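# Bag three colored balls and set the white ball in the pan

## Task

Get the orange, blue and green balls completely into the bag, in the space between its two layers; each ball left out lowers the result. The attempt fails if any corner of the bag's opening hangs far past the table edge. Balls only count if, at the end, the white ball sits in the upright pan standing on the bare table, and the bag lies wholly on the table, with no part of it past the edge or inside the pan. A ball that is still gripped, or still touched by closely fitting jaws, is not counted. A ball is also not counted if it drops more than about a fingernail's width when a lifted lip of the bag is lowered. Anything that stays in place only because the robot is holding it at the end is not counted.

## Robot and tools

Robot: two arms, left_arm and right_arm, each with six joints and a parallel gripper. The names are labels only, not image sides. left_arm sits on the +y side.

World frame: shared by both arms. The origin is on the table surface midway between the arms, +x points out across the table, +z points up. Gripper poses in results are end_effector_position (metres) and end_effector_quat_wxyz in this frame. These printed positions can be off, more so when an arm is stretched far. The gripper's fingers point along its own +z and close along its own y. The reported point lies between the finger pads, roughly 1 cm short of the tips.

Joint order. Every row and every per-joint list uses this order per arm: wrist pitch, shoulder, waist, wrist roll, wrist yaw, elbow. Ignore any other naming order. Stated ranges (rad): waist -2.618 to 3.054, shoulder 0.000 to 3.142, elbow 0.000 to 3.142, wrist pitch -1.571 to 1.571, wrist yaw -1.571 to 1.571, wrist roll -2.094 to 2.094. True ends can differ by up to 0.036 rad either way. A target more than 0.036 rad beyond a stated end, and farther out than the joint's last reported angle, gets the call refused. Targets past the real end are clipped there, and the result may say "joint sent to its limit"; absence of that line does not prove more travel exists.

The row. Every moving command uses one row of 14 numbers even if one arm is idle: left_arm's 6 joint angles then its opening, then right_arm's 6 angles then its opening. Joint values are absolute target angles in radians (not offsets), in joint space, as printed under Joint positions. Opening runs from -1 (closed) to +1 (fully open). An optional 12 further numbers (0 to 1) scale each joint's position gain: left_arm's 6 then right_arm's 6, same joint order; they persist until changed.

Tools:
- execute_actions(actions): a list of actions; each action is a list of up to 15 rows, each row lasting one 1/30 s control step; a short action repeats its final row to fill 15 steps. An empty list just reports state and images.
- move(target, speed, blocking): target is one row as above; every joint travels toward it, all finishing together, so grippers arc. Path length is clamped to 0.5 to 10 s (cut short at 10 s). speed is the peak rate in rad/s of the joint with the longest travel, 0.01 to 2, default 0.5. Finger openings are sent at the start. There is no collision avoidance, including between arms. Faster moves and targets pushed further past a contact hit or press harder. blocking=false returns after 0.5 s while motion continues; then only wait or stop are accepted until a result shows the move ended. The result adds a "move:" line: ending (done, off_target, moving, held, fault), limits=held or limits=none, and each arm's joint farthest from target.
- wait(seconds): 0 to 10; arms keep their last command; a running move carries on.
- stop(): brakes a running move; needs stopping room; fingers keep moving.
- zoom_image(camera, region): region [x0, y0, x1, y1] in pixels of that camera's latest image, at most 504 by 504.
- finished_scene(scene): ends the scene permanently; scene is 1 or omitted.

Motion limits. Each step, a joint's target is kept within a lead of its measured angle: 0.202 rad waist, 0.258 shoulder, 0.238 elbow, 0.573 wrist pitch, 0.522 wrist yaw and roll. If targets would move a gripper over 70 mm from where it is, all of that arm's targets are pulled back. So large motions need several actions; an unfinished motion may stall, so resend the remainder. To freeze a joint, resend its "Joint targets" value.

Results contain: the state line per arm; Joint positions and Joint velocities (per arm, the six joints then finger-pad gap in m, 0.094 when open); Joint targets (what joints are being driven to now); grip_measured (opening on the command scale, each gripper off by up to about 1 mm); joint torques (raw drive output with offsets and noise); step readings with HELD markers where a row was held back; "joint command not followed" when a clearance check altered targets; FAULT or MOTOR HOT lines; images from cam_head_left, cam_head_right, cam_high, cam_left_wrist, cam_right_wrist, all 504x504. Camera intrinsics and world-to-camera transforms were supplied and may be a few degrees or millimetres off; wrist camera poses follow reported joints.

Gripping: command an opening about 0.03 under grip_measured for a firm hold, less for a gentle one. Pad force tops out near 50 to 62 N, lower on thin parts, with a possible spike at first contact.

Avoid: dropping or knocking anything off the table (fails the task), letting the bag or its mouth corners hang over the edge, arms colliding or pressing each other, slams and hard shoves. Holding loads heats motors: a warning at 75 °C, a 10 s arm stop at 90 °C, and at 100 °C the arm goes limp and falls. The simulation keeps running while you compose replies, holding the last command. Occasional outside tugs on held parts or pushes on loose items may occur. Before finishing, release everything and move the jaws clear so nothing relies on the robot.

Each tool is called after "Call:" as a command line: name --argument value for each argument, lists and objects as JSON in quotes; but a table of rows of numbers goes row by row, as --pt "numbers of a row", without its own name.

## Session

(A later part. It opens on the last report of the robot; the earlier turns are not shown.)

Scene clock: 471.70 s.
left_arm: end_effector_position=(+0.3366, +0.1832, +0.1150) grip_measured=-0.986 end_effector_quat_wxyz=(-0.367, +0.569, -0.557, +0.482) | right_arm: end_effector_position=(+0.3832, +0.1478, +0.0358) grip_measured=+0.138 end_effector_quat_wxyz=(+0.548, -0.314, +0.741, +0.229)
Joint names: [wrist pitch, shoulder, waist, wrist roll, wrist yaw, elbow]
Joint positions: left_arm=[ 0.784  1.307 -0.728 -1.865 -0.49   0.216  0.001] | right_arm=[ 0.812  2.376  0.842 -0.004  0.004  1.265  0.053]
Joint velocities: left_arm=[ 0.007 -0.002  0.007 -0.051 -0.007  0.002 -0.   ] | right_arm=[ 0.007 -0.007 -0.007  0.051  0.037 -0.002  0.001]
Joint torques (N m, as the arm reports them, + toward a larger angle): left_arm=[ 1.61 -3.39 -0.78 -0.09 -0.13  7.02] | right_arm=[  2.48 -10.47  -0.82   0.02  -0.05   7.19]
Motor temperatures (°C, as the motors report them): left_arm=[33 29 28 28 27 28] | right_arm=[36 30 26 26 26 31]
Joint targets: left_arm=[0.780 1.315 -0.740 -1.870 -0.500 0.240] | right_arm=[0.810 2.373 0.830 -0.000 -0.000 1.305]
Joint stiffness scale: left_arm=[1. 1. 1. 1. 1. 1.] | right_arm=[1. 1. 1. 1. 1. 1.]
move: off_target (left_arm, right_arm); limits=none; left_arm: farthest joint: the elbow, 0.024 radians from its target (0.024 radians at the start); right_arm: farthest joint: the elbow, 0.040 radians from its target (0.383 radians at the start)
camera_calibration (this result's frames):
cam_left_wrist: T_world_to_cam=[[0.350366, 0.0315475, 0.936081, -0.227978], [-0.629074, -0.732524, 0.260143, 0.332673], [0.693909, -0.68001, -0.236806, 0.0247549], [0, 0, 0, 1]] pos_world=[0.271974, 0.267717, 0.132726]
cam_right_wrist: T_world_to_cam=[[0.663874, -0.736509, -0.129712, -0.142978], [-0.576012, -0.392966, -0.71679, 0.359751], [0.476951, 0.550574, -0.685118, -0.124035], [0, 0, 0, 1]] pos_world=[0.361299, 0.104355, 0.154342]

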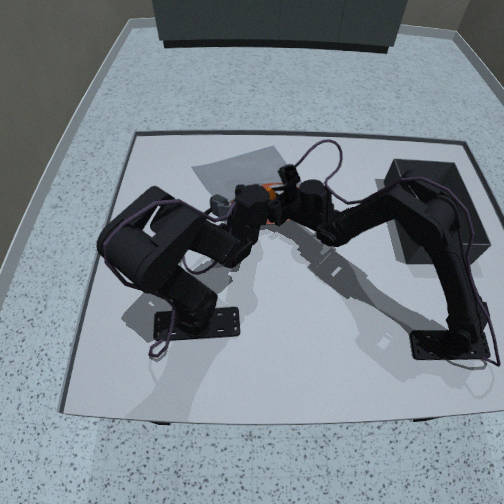

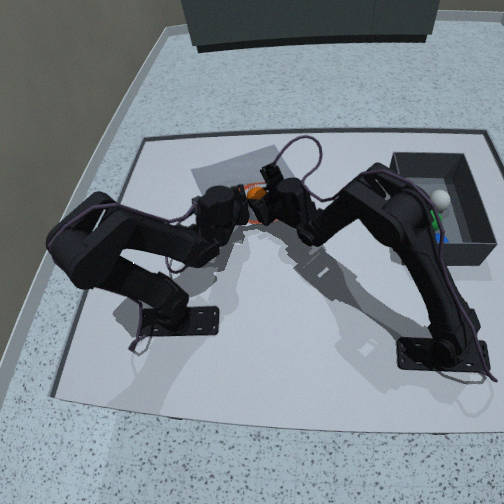

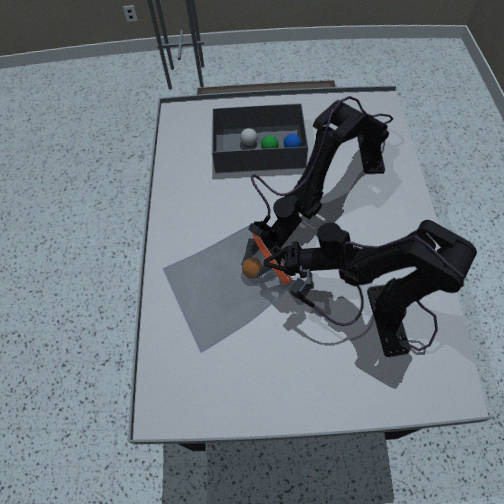

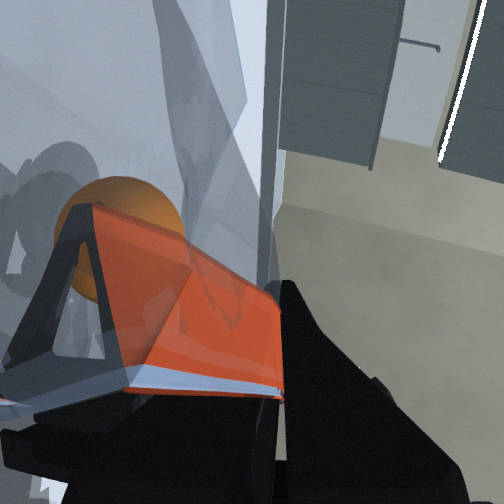

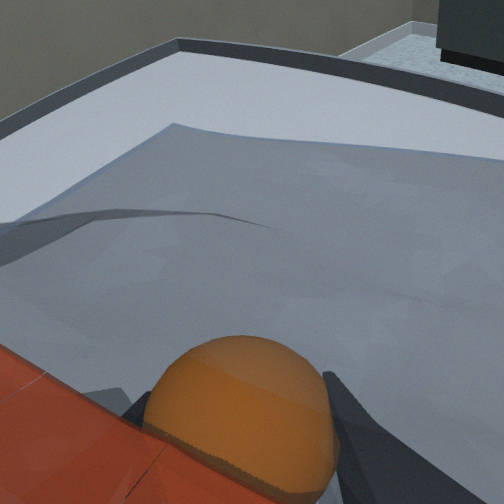

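Call:
execute_actions --actions '[[[0.78,1.315,-0.74,-1.87,-0.5,0.24,-1,0.785,2.373,0.83,0,0,1.305,0.13]],[[0.78,1.315,-0.74,-1.87,-0.5,0.24,-1,0.785,2.373,0.83,0,0,1.305,0.25]],[[0.78,1.315,-0.74,-1.87,-0.5,0.24,-1,0.785,2.373,0.83,0,0,1.305,0.4]]]'

Call:
move --target '[0.78,1.315,-0.74,-1.87,-0.5,0.24,-1, 1.095,1.89,0.86,0,0.0,0.51,0.4]' --speed 0.3

Scene clock: 478.20 s.
left_arm: end_effector_position=(+0.3366, +0.1832, +0.1150) grip_measured=-0.986 end_effector_quat_wxyz=(-0.366, +0.569, -0.557, +0.482) | right_arm: end_effector_position=(+0.3821, +0.1465, +0.0304) grip_measured=+0.397 end_effector_quat_wxyz=(+0.540, -0.317, +0.747, +0.226)
Joint names: [wrist pitch, shoulder, waist, wrist roll, wrist yaw, elbow]
Joint positions: left_arm=[ 0.784  1.307 -0.728 -1.865 -0.49   0.216  0.001] | right_arm=[ 0.789  2.376  0.842 -0.004  0.004  1.265  0.066]
Joint velocities: left_arm=[-0.095 -0.002  0.012  0.037 -0.022 -0.002 -0.001] | right_arm=[-0.081 -0.007 -0.017 -0.022  0.037  0.002  0.   ]
Joint torques (N m, as the arm reports them, + toward a larger angle): left_arm=[ 1.61 -3.42 -0.79 -0.07 -0.13  7.01] | right_arm=[  2.45 -10.45  -0.82   0.02  -0.05   7.18]
Motor temperatures (°C, as the motors report them): left_arm=[33 29 28 28 27 28] | right_arm=[37 31 26 26 26 31]
Joint targets: left_arm=[0.780 1.315 -0.740 -1.870 -0.500 0.240] | right_arm=[0.785 2.373 0.830 -0.000 0.000 1.305]
Joint stiffness scale: left_arm=[1. 1. 1. 1. 1. 1.] | right_arm=[1. 1. 1. 1. 1. 1.]
Step readings (joint positions; steps 1 to 15: 1st action; 16 to 30: 2nd action; 31 to 45: 3rd action):
0: left_arm=[0.784 1.307 -0.728 -1.865 -0.490 0.216] | right_arm=[0.812 2.376 0.842 -0.004 0.004 1.265]
1: left_arm=[0.784 1.307 -0.728 -1.865 -0.490 0.216] | right_arm=[0.809 2.376 0.842 -0.004 0.004 1.265]
2: left_arm=[0.784 1.307 -0.728 -1.865 -0.490 0.216] | right_arm=[0.805 2.376 0.842 -0.004 0.004 1.265]
4: left_arm=[0.784 1.307 -0.728 -1.865 -0.490 0.216] | right_arm=[0.798 2.376 0.842 -0.004 0.004 1.265]
8: left_arm=[0.784 1.307 -0.728 -1.865 -0.490 0.216] | right_arm=[0.791 2.376 0.842 -0.004 0.004 1.265]
15: left_arm=[0.784 1.307 -0.728 -1.865 -0.490 0.216] | right_arm=[0.790 2.376 0.842 -0.004 0.004 1.265]
16: left_arm=[0.784 1.307 -0.728 -1.865 -0.490 0.216] | right_arm=[0.790 2.376 0.842 -0.004 0.004 1.265]
17: left_arm=[0.784 1.307 -0.728 -1.865 -0.490 0.216] | right_arm=[0.790 2.376 0.842 -0.004 0.004 1.265]
19: left_arm=[0.784 1.307 -0.728 -1.865 -0.490 0.216] | right_arm=[0.789 2.376 0.842 -0.004 0.004 1.265]
23: left_arm=[0.784 1.307 -0.728 -1.865 -0.490 0.216] | right_arm=[0.789 2.376 0.842 -0.004 0.004 1.265]
30: left_arm=[0.784 1.307 -0.728 -1.865 -0.490 0.216] | right_arm=[0.789 2.376 0.842 -0.004 0.004 1.265]
31: left_arm=[0.784 1.307 -0.728 -1.865 -0.490 0.216] | right_arm=[0.789 2.376 0.842 -0.004 0.004 1.265]
32: left_arm=[0.784 1.307 -0.728 -1.865 -0.490 0.216] | right_arm=[0.789 2.376 0.842 -0.004 0.004 1.265]
34: left_arm=[0.784 1.307 -0.728 -1.865 -0.490 0.216] | right_arm=[0.789 2.376 0.842 -0.004 0.004 1.265]
38: left_arm=[0.784 1.307 -0.728 -1.865 -0.490 0.216] | right_arm=[0.789 2.376 0.842 -0.004 0.004 1.265]
45: Joint positions above
camera_calibration (this result's frames):
cam_left_wrist: T_world_to_cam=[[0.350406, 0.0319246, 0.936054, -0.228058], [-0.628988, -0.732493, 0.260439, 0.332604], [0.693967, -0.680026, -0.236589, 0.0247133], [0, 0, 0, 1]] pos_world=[0.271966, 0.267717, 0.132698]
cam_right_wrist: T_world_to_cam=[[0.661855, -0.738594, -0.128168, -0.142754], [-0.587115, -0.404428, -0.701237, 0.360213], [0.466095, 0.539367, -0.701312, -0.120159], [0, 0, 0, 1]] pos_world=[0.361974, 0.105053, 0.150029]

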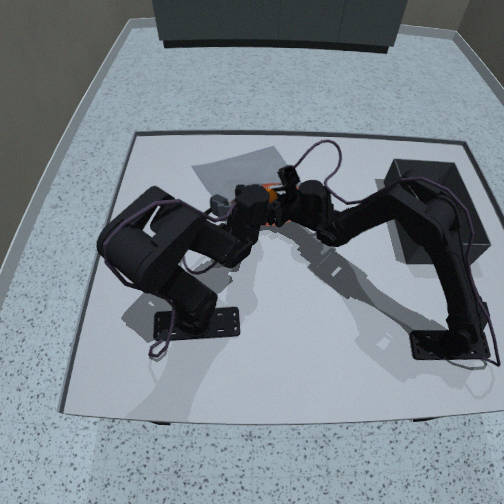

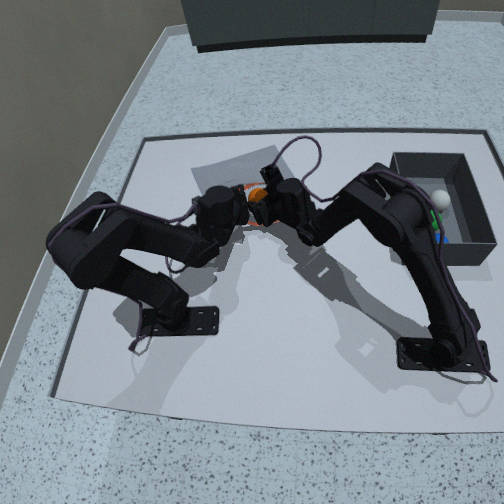

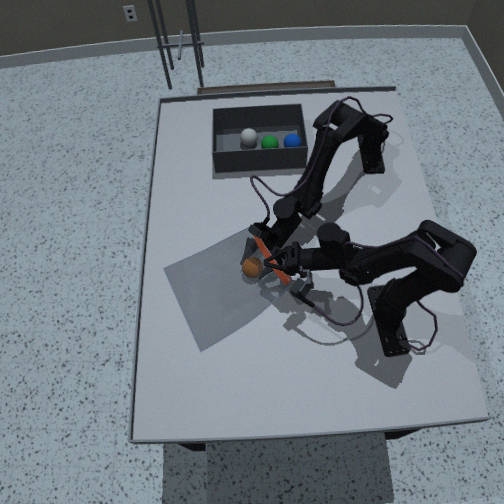

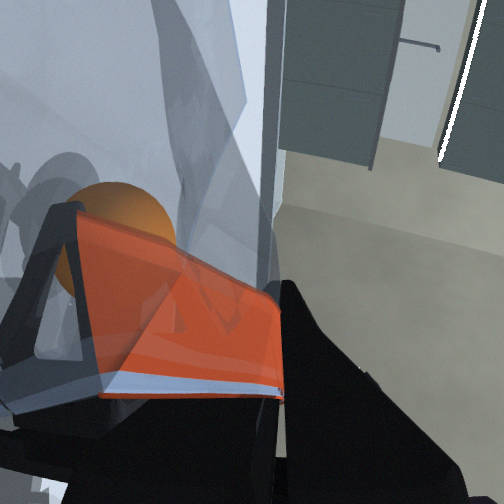

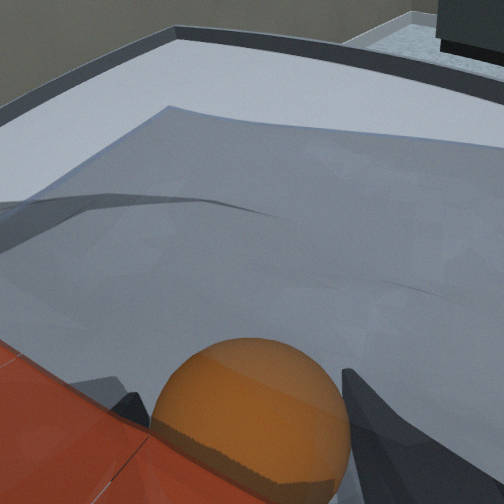

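Scene clock: 481.30 s.
left_arm: end_effector_position=(+0.3366, +0.1832, +0.1150) grip_measured=-0.986 end_effector_quat_wxyz=(-0.366, +0.569, -0.557, +0.482) | right_arm: end_effector_position=(+0.2698, +0.0344, +0.0630) grip_measured=+0.397 end_effector_quat_wxyz=(+0.545, -0.317, +0.742, +0.229)
Joint names: [wrist pitch, shoulder, waist, wrist roll, wrist yaw, elbow]
Joint positions: left_arm=[ 0.784  1.307 -0.728 -1.865 -0.49   0.216  0.001] | right_arm=[ 1.077  1.912  0.848 -0.004  0.004  0.53   0.066]
Joint velocities: left_arm=[-0.095 -0.002 -0.012  0.022 -0.022 -0.017  0.   ] | right_arm=[ 0.037 -0.007 -0.007  0.037 -0.022 -0.012 -0.   ]
Joint torques (N m, as the arm reports them, + toward a larger angle): left_arm=[ 1.61 -3.38 -0.78 -0.08 -0.14  7.01] | right_arm=[ 2.69 -7.84  0.85  0.02 -0.05  2.4 ]
Motor temperatures (°C, as the motors report them): left_arm=[33 29 28 28 27 28] | right_arm=[37 31 26 26 26 31]
Joint targets: left_arm=[0.780 1.315 -0.740 -1.870 -0.500 0.240] | right_arm=[1.095 1.890 0.860 -0.000 -0.000 0.510]
Joint stiffness scale: left_arm=[1. 1. 1. 1. 1. 1.] | right_arm=[1. 1. 1. 1. 1. 1.]
move: off_target (left_arm, right_arm); limits=none; left_arm: farthest joint: the elbow, 0.024 radians from its target (0.024 radians at the start); right_arm: farthest joint: the shoulder, 0.022 radians from its target (0.486 radians at the start)
camera_calibration (this result's frames):
cam_left_wrist: T_world_to_cam=[[0.350406, 0.0319246, 0.936054, -0.228058], [-0.628988, -0.732493, 0.260439, 0.332604], [0.693967, -0.680026, -0.236589, 0.0247133], [0, 0, 0, 1]] pos_world=[0.271966, 0.267717, 0.132698]
cam_right_wrist: T_world_to_cam=[[0.667394, -0.733412, -0.129196, -0.148751], [-0.577522, -0.400191, -0.711558, 0.269708], [0.470162, 0.549504, -0.690647, 0.0133218], [0, 0, 0, 1]] pos_world=[0.248775, -0.00848135, 0.181896]

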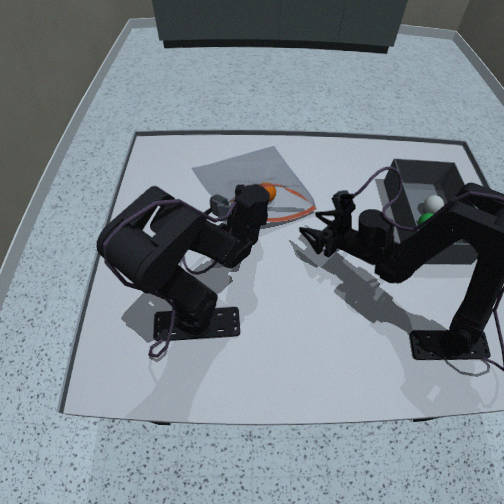

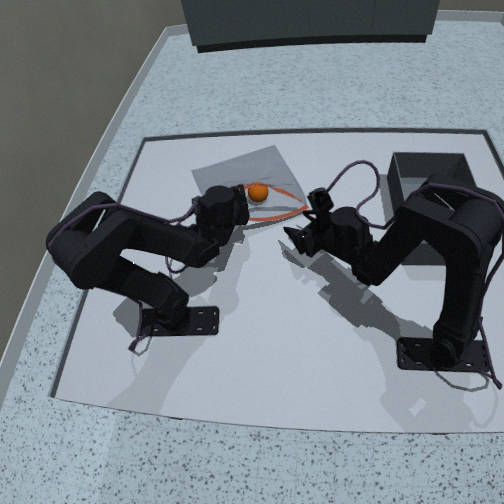

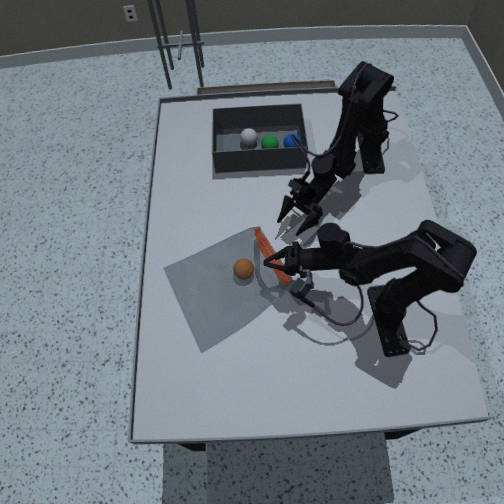

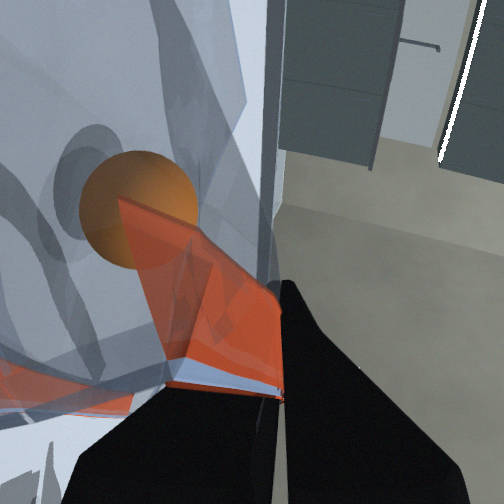

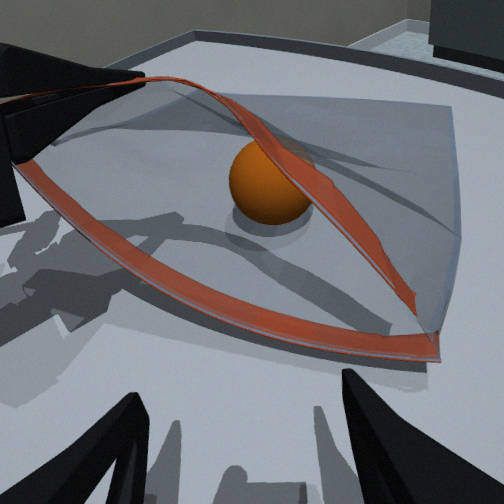

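Call:
move --target '[0.78,1.315,-0.74,-1.87,-0.5,0.24,-1, -0.6,1.5,0.5,0,0.0,1.23,0.7]' --speed 0.9

Call:
move --target '[0.78,1.315,-0.74,-1.87,-0.5,0.24,-1, -1.53,1.889,-0.055,0,0.0,1.88,0.7]' --speed 0.7

Scene clock: 491.93 s.
left_arm: end_effector_position=(+0.3366, +0.1832, +0.1150) grip_measured=-0.986 end_effector_quat_wxyz=(-0.366, +0.569, -0.557, +0.482) | right_arm: end_effector_position=(+0.3224, -0.1063, +0.1640) grip_measured=+0.697 end_effector_quat_wxyz=(+0.312, -0.221, +0.921, +0.072)
Joint names: [wrist pitch, shoulder, waist, wrist roll, wrist yaw, elbow]
Joint positions: left_arm=[ 0.784  1.307 -0.728 -1.865 -0.49   0.216  0.001] | right_arm=[-0.595  1.516  0.51  -0.004  0.004  1.194  0.08 ]
Joint velocities: left_arm=[-0.007  0.007  0.002  0.066 -0.022  0.002 -0.001] | right_arm=[-0.11  -0.007 -0.012 -0.037 -0.051 -0.017  0.001]
Joint torques (N m, as the arm reports them, + toward a larger angle): left_arm=[ 1.6  -3.39 -0.78 -0.07 -0.13  6.99] | right_arm=[ 1.9  -6.54 -0.65  0.02 -0.05  8.13]
Motor temperatures (°C, as the motors report them): left_arm=[33 29 28 28 27 28] | right_arm=[37 31 26 26 26 31]
Joint targets: left_arm=[0.780 1.315 -0.740 -1.870 -0.500 0.240] | right_arm=[-0.600 1.500 0.500 -0.000 0.000 1.230]
Joint stiffness scale: left_arm=[1. 1. 1. 1. 1. 1.] | right_arm=[1. 1. 1. 1. 1. 1.]
move: off_target (left_arm, right_arm); limits=none; left_arm: farthest joint: the elbow, 0.024 radians from its target (0.024 radians at the start); right_arm: farthest joint: the elbow, 0.036 radians from its target (0.700 radians at the start)
camera_calibration (this result's frames):
cam_left_wrist: T_world_to_cam=[[0.350406, 0.0319246, 0.936054, -0.228058], [-0.628988, -0.732493, 0.260439, 0.332604], [0.693967, -0.680026, -0.236589, 0.0247133], [0, 0, 0, 1]] pos_world=[0.271966, 0.267717, 0.132698]
cam_right_wrist: T_world_to_cam=[[0.33127, -0.94118, -0.0666362, -0.197936], [-0.93071, -0.314345, -0.18699, 0.352605], [0.155044, 0.123963, -0.980099, 0.23954], [0, 0, 0, 1]] pos_world=[0.356604, -0.105148, 0.287517]

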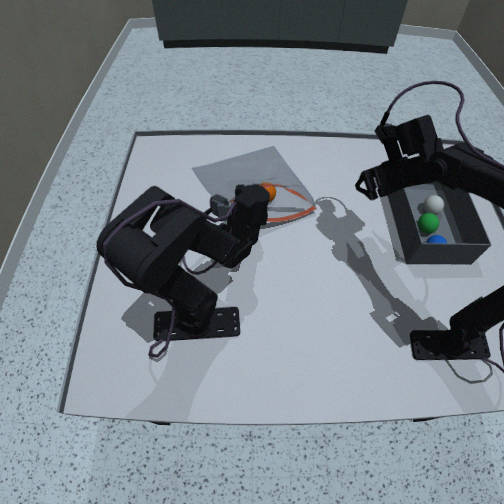

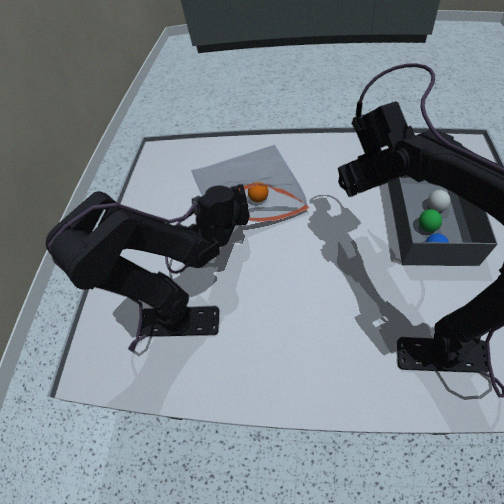

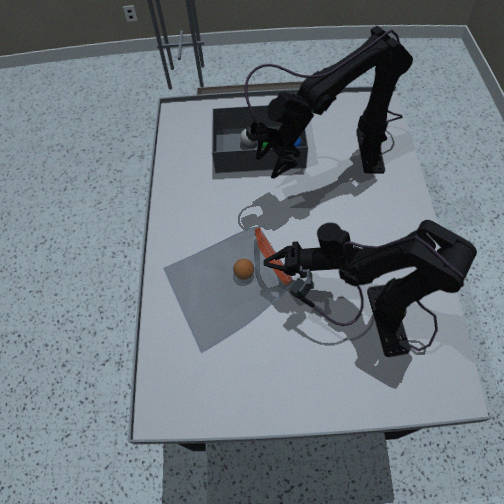

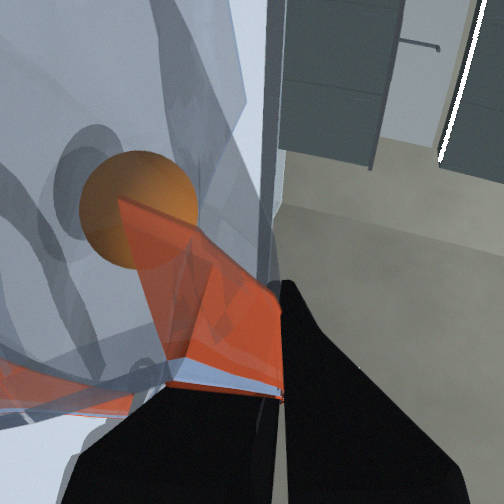

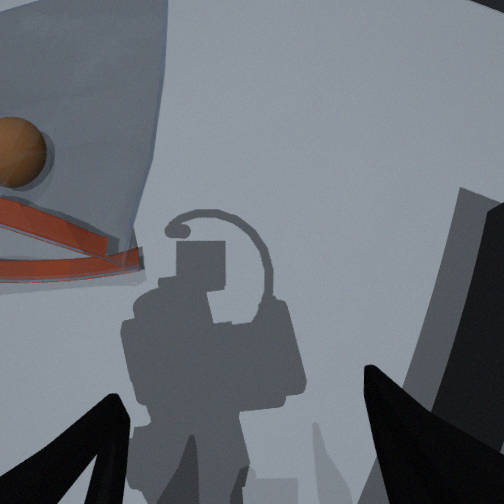

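Scene clock: 494.10 s.
left_arm: end_effector_position=(+0.3366, +0.1832, +0.1150) grip_measured=-0.986 end_effector_quat_wxyz=(-0.366, +0.569, -0.557, +0.482) | right_arm: end_effector_position=(+0.3070, -0.3231, +0.1685) grip_measured=+0.697 end_effector_quat_wxyz=(-0.001, +0.045, +0.999, -0.001)
Joint names: [wrist pitch, shoulder, waist, wrist roll, wrist yaw, elbow]
Joint positions: left_arm=[ 0.784  1.307 -0.728 -1.865 -0.49   0.216  0.001] | right_arm=[-1.522  1.889 -0.053 -0.004  0.003  1.839  0.08 ]
Joint velocities: left_arm=[-0.037 -0.002  0.002  0.037  0.007 -0.012  0.001] | right_arm=[-0.007  0.002  0.002  0.051 -0.022 -0.012  0.   ]
Joint torques (N m, as the arm reports them, + toward a larger angle): left_arm=[ 1.61 -3.41 -0.78 -0.08 -0.12  7.  ] | right_arm=[ 0.67 -7.31 -0.11  0.02 -0.04  7.47]
Motor temperatures (°C, as the motors report them): left_arm=[33 29 28 28 27 28] | right_arm=[36 31 26 26 26 31]
Joint targets: left_arm=[0.780 1.315 -0.740 -1.870 -0.500 0.240] | right_arm=[-1.530 1.889 -0.055 0.000 0.000 1.880]
Joint stiffness scale: left_arm=[1. 1. 1. 1. 1. 1.] | right_arm=[1. 1. 1. 1. 1. 1.]
move: off_target (left_arm, right_arm); limits=none; left_arm: farthest joint: the elbow, 0.024 radians from its target (0.024 radians at the start); right_arm: farthest joint: the elbow, 0.041 radians from its target (0.686 radians at the start)
camera_calibration (this result's frames):
cam_left_wrist: T_world_to_cam=[[0.350406, 0.0319246, 0.936054, -0.228058], [-0.628988, -0.732493, 0.260439, 0.332604], [0.693967, -0.680026, -0.236589, 0.0247133], [0, 0, 0, 1]] pos_world=[0.271966, 0.267717, 0.132698]
cam_right_wrist: T_world_to_cam=[[-0.235538, -0.971542, 0.0250768, -0.247896], [-0.86837, 0.221972, 0.443466, 0.318848], [-0.436412, 0.0826771, -0.89594, 0.427279], [0, 0, 0, 1]] pos_world=[0.404959, -0.346942, 0.247635]

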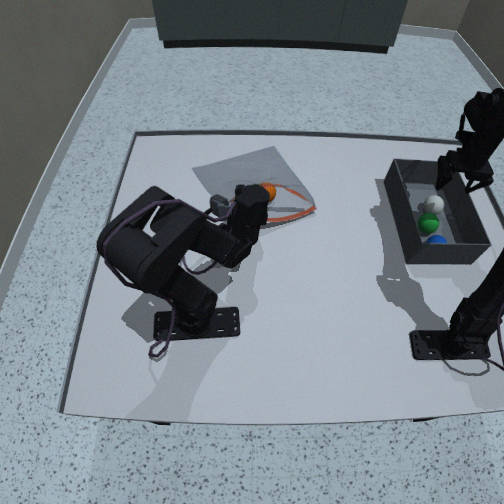

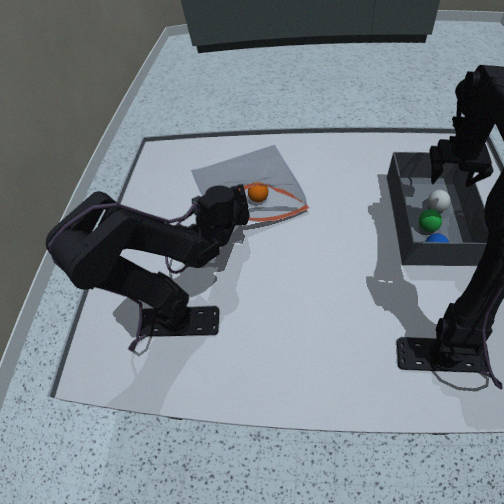

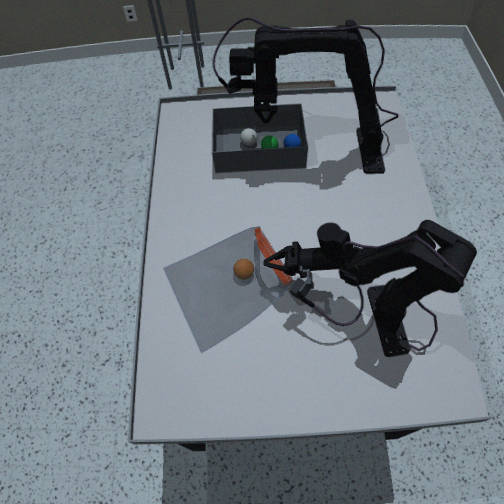

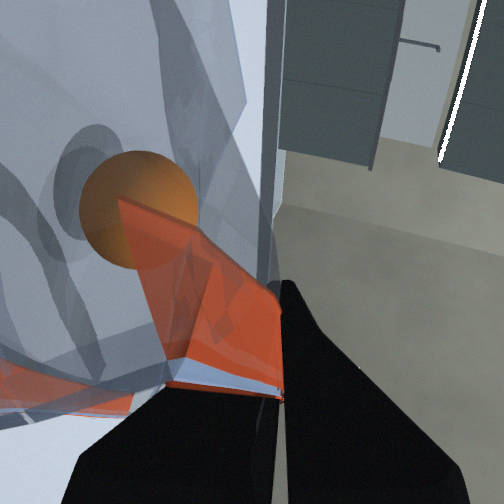

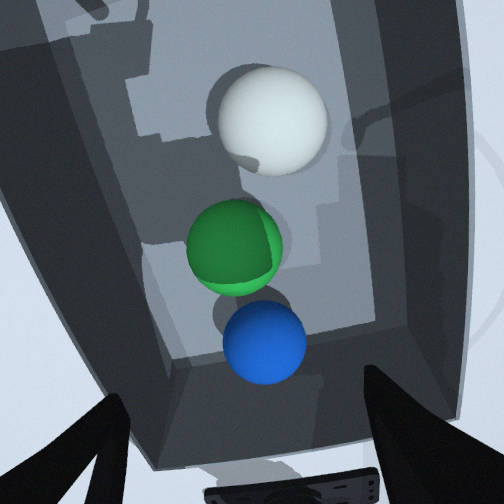

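Call:
move --target '[0.78,1.315,-0.74,-1.87,-0.5,0.24,-1, -0.972,1.919,-0.03,0,0.0,1.322,0.7]' --speed 0.3

Scene clock: 502.47 s.
left_arm: end_effector_position=(+0.3366, +0.1832, +0.1150) grip_measured=-0.986 end_effector_quat_wxyz=(-0.366, +0.569, -0.557, +0.482) | right_arm: end_effector_position=(+0.3052, -0.3194, +0.0324) grip_measured=+0.697 end_effector_quat_wxyz=(-0.001, +0.040, +0.999, -0.001)
Joint names: [wrist pitch, shoulder, waist, wrist roll, wrist yaw, elbow]
Joint positions: left_arm=[ 0.784  1.307 -0.728 -1.865 -0.49   0.216  0.001] | right_arm=[-0.986  1.923 -0.042 -0.004  0.003  1.337  0.08 ]
Joint velocities: left_arm=[ 0.037 -0.017  0.002 -0.022 -0.022 -0.002  0.   ] | right_arm=[-0.037  0.017  0.012 -0.081 -0.007 -0.012 -0.002]
Joint torques (N m, as the arm reports them, + toward a larger angle): left_arm=[ 1.61 -3.39 -0.83 -0.08 -0.13  6.99] | right_arm=[ 0.9  -7.71  0.89  0.02 -0.04  3.88]
Motor temperatures (°C, as the motors report them): left_arm=[33 29 28 28 27 28] | right_arm=[34 31 26 26 26 31]
Joint targets: left_arm=[0.780 1.315 -0.740 -1.870 -0.500 0.240] | right_arm=[-0.972 1.919 -0.030 -0.000 -0.000 1.322]
Joint stiffness scale: left_arm=[1. 1. 1. 1. 1. 1.] | right_arm=[1. 1. 1. 1. 1. 1.]
move: off_target (left_arm); limits=none; left_arm: farthest joint: the elbow, 0.024 radians from its target (0.024 radians at the start); right_arm: farthest joint: the elbow, 0.015 radians from its target (0.517 radians at the start)
camera_calibration (this result's frames):
cam_left_wrist: T_world_to_cam=[[0.350406, 0.0319246, 0.936054, -0.228058], [-0.628988, -0.732493, 0.260439, 0.332604], [0.693967, -0.680026, -0.236589, 0.0247133], [0, 0, 0, 1]] pos_world=[0.271966, 0.267717, 0.132698]
cam_right_wrist: T_world_to_cam=[[-0.225509, -0.973917, 0.0251316, -0.245059], [-0.870442, 0.213002, 0.443804, 0.374628], [-0.437581, 0.0782063, -0.895772, 0.303176], [0, 0, 0, 1]] pos_world=[0.403493, -0.342174, 0.111474]

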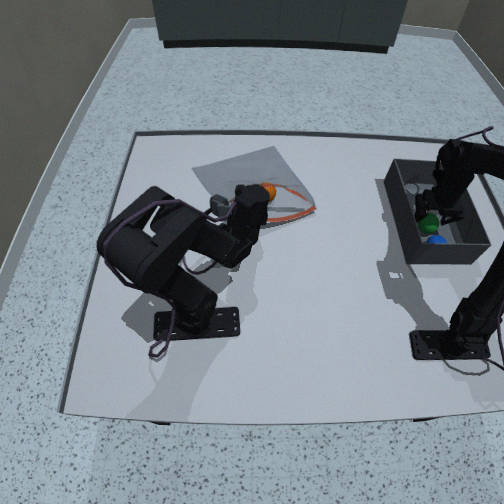

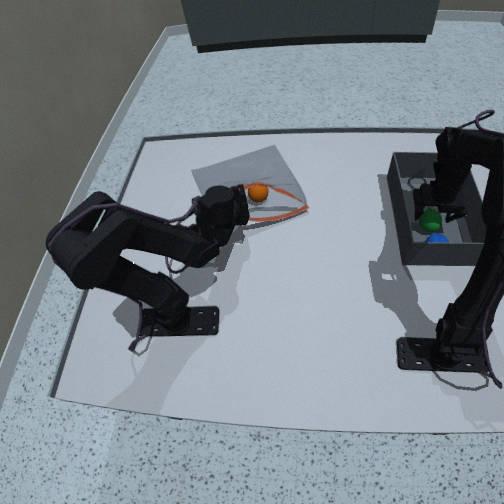

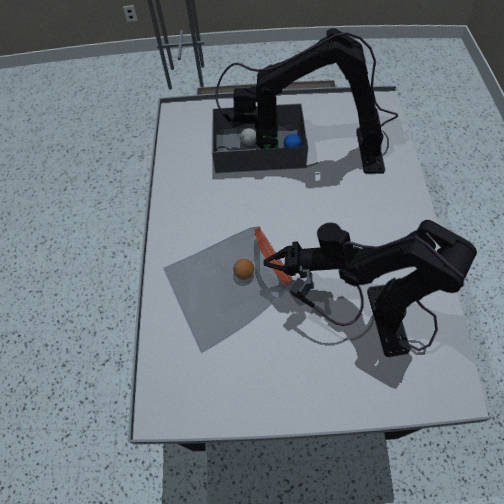

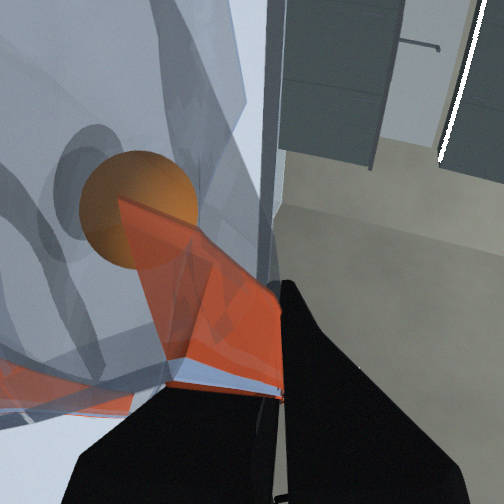

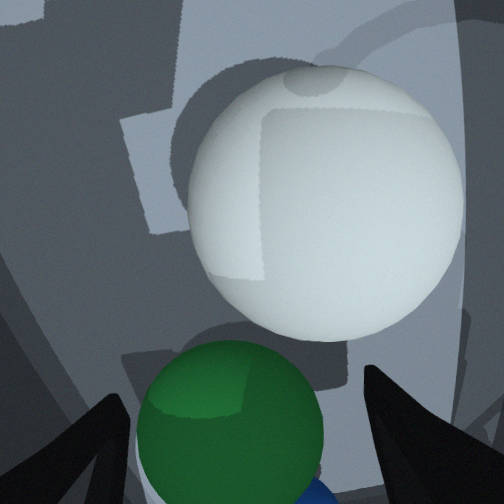

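Call:
execute_actions --actions '[[[0.78,1.315,-0.74,-1.87,-0.5,0.24,-1,-0.972,1.919,-0.03,0,0,1.322,0.4]],[[0.78,1.315,-0.74,-1.87,-0.5,0.24,-1,-0.972,1.919,-0.03,0,0,1.322,0.25]],[[0.78,1.315,-0.74,-1.87,-0.5,0.24,-1,-0.972,1.919,-0.03,0,0,1.322,0.13]]]'

Scene clock: 516.73 s.
left_arm: end_effector_position=(+0.3366, +0.1832, +0.1150) grip_measured=-0.986 end_effector_quat_wxyz=(-0.366, +0.569, -0.557, +0.482) | right_arm: end_effector_position=(+0.3054, -0.3194, +0.0324) grip_measured=+0.136 end_effector_quat_wxyz=(-0.001, +0.040, +0.999, -0.001)
Joint names: [wrist pitch, shoulder, waist, wrist roll, wrist yaw, elbow]
Joint positions: left_arm=[ 0.784  1.307 -0.728 -1.865 -0.49   0.216  0.001] | right_arm=[-0.986  1.923 -0.042 -0.004  0.003  1.337  0.053]
Joint velocities: left_arm=[ 0.022  0.007 -0.002  0.037 -0.037 -0.002 -0.   ] | right_arm=[-0.037  0.017 -0.012 -0.037  0.095 -0.012 -0.   ]
Joint torques (N m, as the arm reports them, + toward a larger angle): left_arm=[ 1.61 -3.41 -0.78 -0.08 -0.13  6.99] | right_arm=[ 0.91 -7.75  0.87  0.02 -0.04  3.85]
Motor temperatures (°C, as the motors report them): left_arm=[34 28 28 28 27 28] | right_arm=[33 31 26 26 26 31]
Joint targets: left_arm=[0.780 1.315 -0.740 -1.870 -0.500 0.240] | right_arm=[-0.972 1.919 -0.030 0.000 0.000 1.322]
Joint stiffness scale: left_arm=[1. 1. 1. 1. 1. 1.] | right_arm=[1. 1. 1. 1. 1. 1.]
Step readings (joint positions; steps 1 to 15: 1st action; 16 to 30: 2nd action; 31 to 45: 3rd action):
0: left_arm=[0.784 1.307 -0.728 -1.865 -0.490 0.216] | right_arm=[-0.986 1.923 -0.042 -0.004 0.003 1.337]
1: left_arm=[0.784 1.307 -0.728 -1.865 -0.490 0.216] | right_arm=[-0.986 1.923 -0.042 -0.004 0.003 1.337]
2: left_arm=[0.784 1.307 -0.728 -1.865 -0.490 0.216] | right_arm=[-0.986 1.923 -0.042 -0.004 0.003 1.337]
4: left_arm=[0.784 1.307 -0.728 -1.865 -0.490 0.216] | right_arm=[-0.986 1.923 -0.042 -0.004 0.003 1.337]
8: left_arm=[0.784 1.307 -0.728 -1.865 -0.490 0.216] | right_arm=[-0.986 1.923 -0.042 -0.004 0.003 1.337]
15: left_arm=[0.784 1.307 -0.728 -1.865 -0.490 0.216] | right_arm=[-0.986 1.923 -0.042 -0.004 0.003 1.337]
16: left_arm=[0.784 1.307 -0.728 -1.865 -0.490 0.216] | right_arm=[-0.986 1.923 -0.042 -0.004 0.003 1.337]
17: left_arm=[0.784 1.307 -0.728 -1.865 -0.490 0.216] | right_arm=[-0.986 1.923 -0.042 -0.004 0.003 1.337]
19: left_arm=[0.784 1.307 -0.728 -1.865 -0.490 0.216] | right_arm=[-0.986 1.923 -0.042 -0.004 0.003 1.337]
23: left_arm=[0.784 1.307 -0.728 -1.865 -0.490 0.216] | right_arm=[-0.986 1.923 -0.042 -0.004 0.003 1.337]
30: left_arm=[0.784 1.307 -0.728 -1.865 -0.490 0.216] | right_arm=[-0.986 1.923 -0.042 -0.004 0.003 1.337]
31: left_arm=[0.784 1.307 -0.728 -1.865 -0.490 0.216] | right_arm=[-0.986 1.923 -0.042 -0.004 0.003 1.337]
32: left_arm=[0.784 1.307 -0.728 -1.865 -0.490 0.216] | right_arm=[-0.986 1.923 -0.042 -0.004 0.003 1.337]
34: left_arm=[0.784 1.307 -0.728 -1.865 -0.490 0.216] | right_arm=[-0.986 1.923 -0.042 -0.004 0.003 1.337]
38: left_arm=[0.784 1.307 -0.728 -1.865 -0.490 0.216] | right_arm=[-0.986 1.923 -0.042 -0.004 0.003 1.337]
45: Joint positions above
camera_calibration (this result's frames):
cam_left_wrist: T_world_to_cam=[[0.350406, 0.0319246, 0.936054, -0.228058], [-0.628988, -0.732493, 0.260439, 0.332604], [0.693967, -0.680026, -0.236589, 0.0247133], [0, 0, 0, 1]] pos_world=[0.271966, 0.267717, 0.132698]
cam_right_wrist: T_world_to_cam=[[-0.225528, -0.973915, 0.025022, -0.245022], [-0.870779, 0.21303, 0.443128, 0.37493], [-0.4369, 0.0781494, -0.896109, 0.303045], [0, 0, 0, 1]] pos_world=[0.403622, -0.342185, 0.11155]

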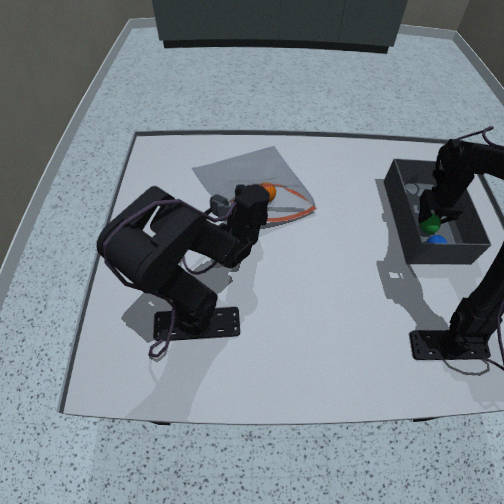

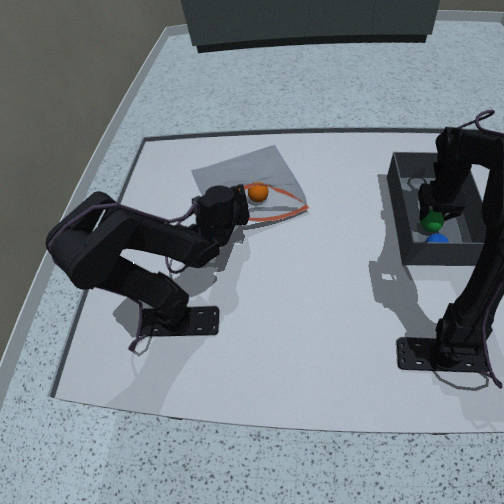

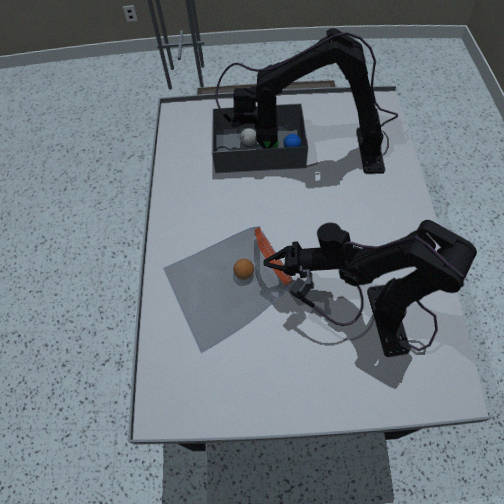

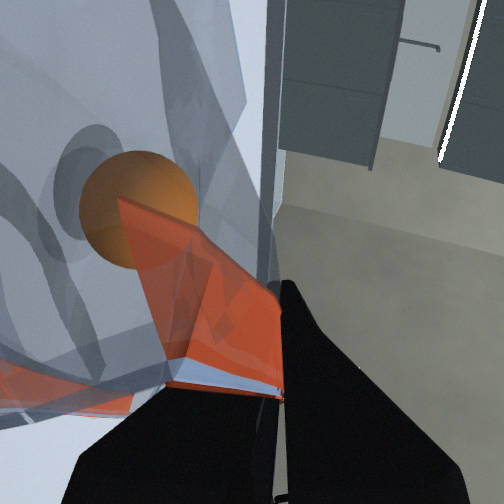

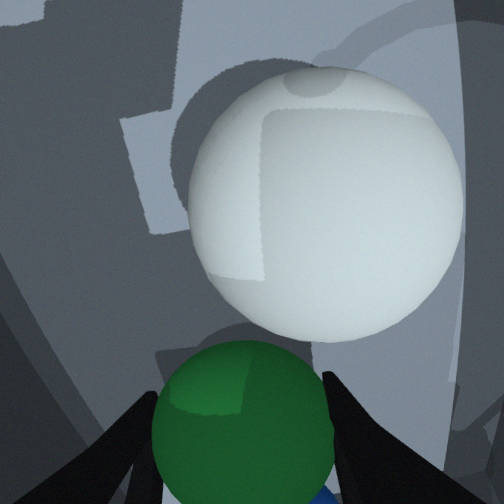

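Green might be slightly smaller; tighten.

Call:
execute_actions --actions '[[[0.78,1.315,-0.74,-1.87,-0.5,0.24,-1,-0.972,1.919,-0.03,0,0,1.322,0.09]]]'

Scene clock: 521.90 s.
left_arm: end_effector_position=(+0.3366, +0.1832, +0.1150) grip_measured=-0.986 end_effector_quat_wxyz=(-0.366, +0.569, -0.557, +0.482) | right_arm: end_effector_position=(+0.3055, -0.3194, +0.0324) grip_measured=+0.098 end_effector_quat_wxyz=(-0.000, +0.040, +0.999, -0.001)
Joint names: [wrist pitch, shoulder, waist, wrist roll, wrist yaw, elbow]
Joint positions: left_arm=[ 0.784  1.307 -0.728 -1.865 -0.49   0.216  0.001] | right_arm=[-0.985  1.923 -0.042 -0.004  0.003  1.337  0.052]
Joint velocities: left_arm=[ 0.007 -0.007  0.002 -0.022  0.022 -0.007 -0.   ] | right_arm=[-0.066 -0.012  0.002  0.007 -0.022  0.007  0.   ]
Joint torques (N m, as the arm reports them, + toward a larger angle): left_arm=[ 1.61 -3.38 -0.83 -0.08 -0.13  6.99] | right_arm=[ 0.9  -7.75  0.87  0.02 -0.04  3.85]
Motor temperatures (°C, as the motors report them): left_arm=[34 28 28 28 27 28] | right_arm=[33 31 26 26 26 31]
Joint targets: left_arm=[0.780 1.315 -0.740 -1.870 -0.500 0.240] | right_arm=[-0.972 1.919 -0.030 -0.000 -0.000 1.322]
Joint stiffness scale: left_arm=[1. 1. 1. 1. 1. 1.] | right_arm=[1. 1. 1. 1. 1. 1.]
Step readings (joint positions):
0: left_arm=[0.784 1.307 -0.728 -1.865 -0.490 0.216] | right_arm=[-0.985 1.923 -0.042 -0.004 0.003 1.337]
1: left_arm=[0.784 1.307 -0.728 -1.865 -0.490 0.216] | right_arm=[-0.985 1.923 -0.042 -0.004 0.003 1.337]
2: left_arm=[0.784 1.307 -0.728 -1.865 -0.490 0.216] | right_arm=[-0.985 1.923 -0.042 -0.004 0.003 1.337]
4: left_arm=[0.784 1.307 -0.728 -1.865 -0.490 0.216] | right_arm=[-0.985 1.923 -0.042 -0.004 0.003 1.337]
8: left_arm=[0.784 1.307 -0.728 -1.865 -0.490 0.216] | right_arm=[-0.985 1.923 -0.042 -0.004 0.003 1.337]
15: Joint positions above
camera_calibration (this result's frames):
cam_left_wrist: T_world_to_cam=[[0.350406, 0.0319246, 0.936054, -0.228058], [-0.628988, -0.732493, 0.260439, 0.332604], [0.693967, -0.680026, -0.236589, 0.0247133], [0, 0, 0, 1]] pos_world=[0.271966, 0.267717, 0.132698]
cam_right_wrist: T_world_to_cam=[[-0.225538, -0.973914, 0.0249672, -0.245004], [-0.870947, 0.213044, 0.44279, 0.375081], [-0.436559, 0.0781209, -0.896278, 0.302979], [0, 0, 0, 1]] pos_world=[0.403686, -0.34219, 0.111588]

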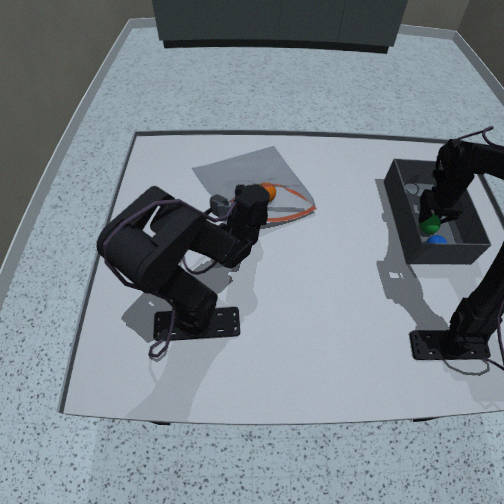

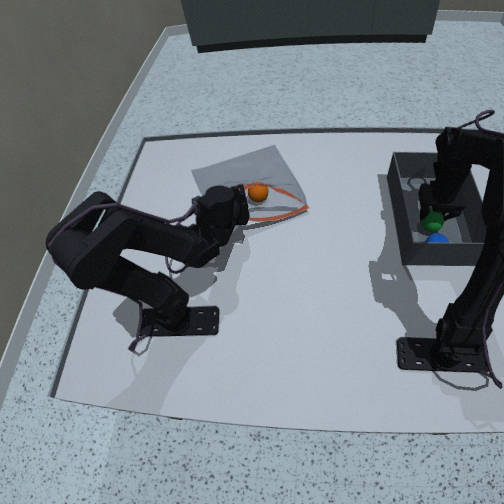

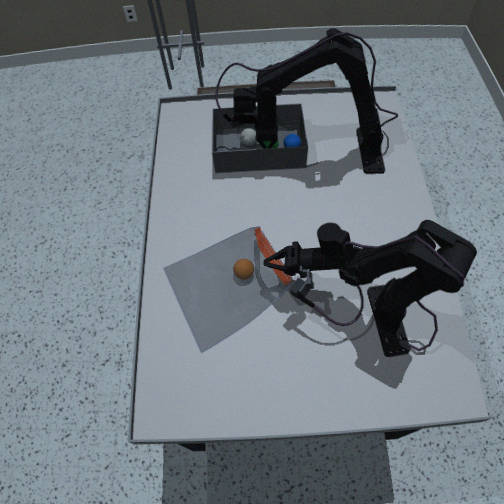

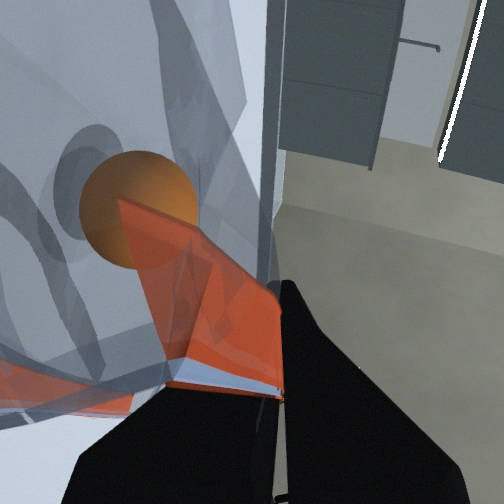

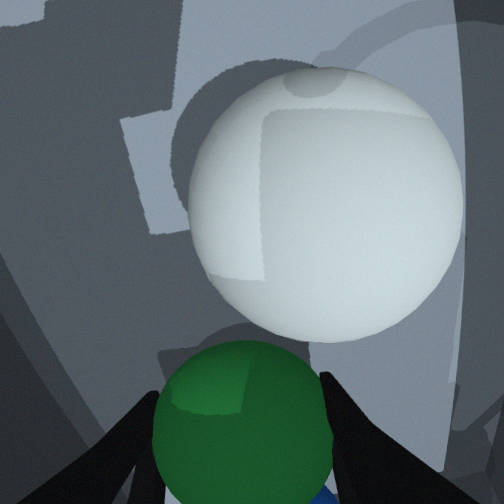

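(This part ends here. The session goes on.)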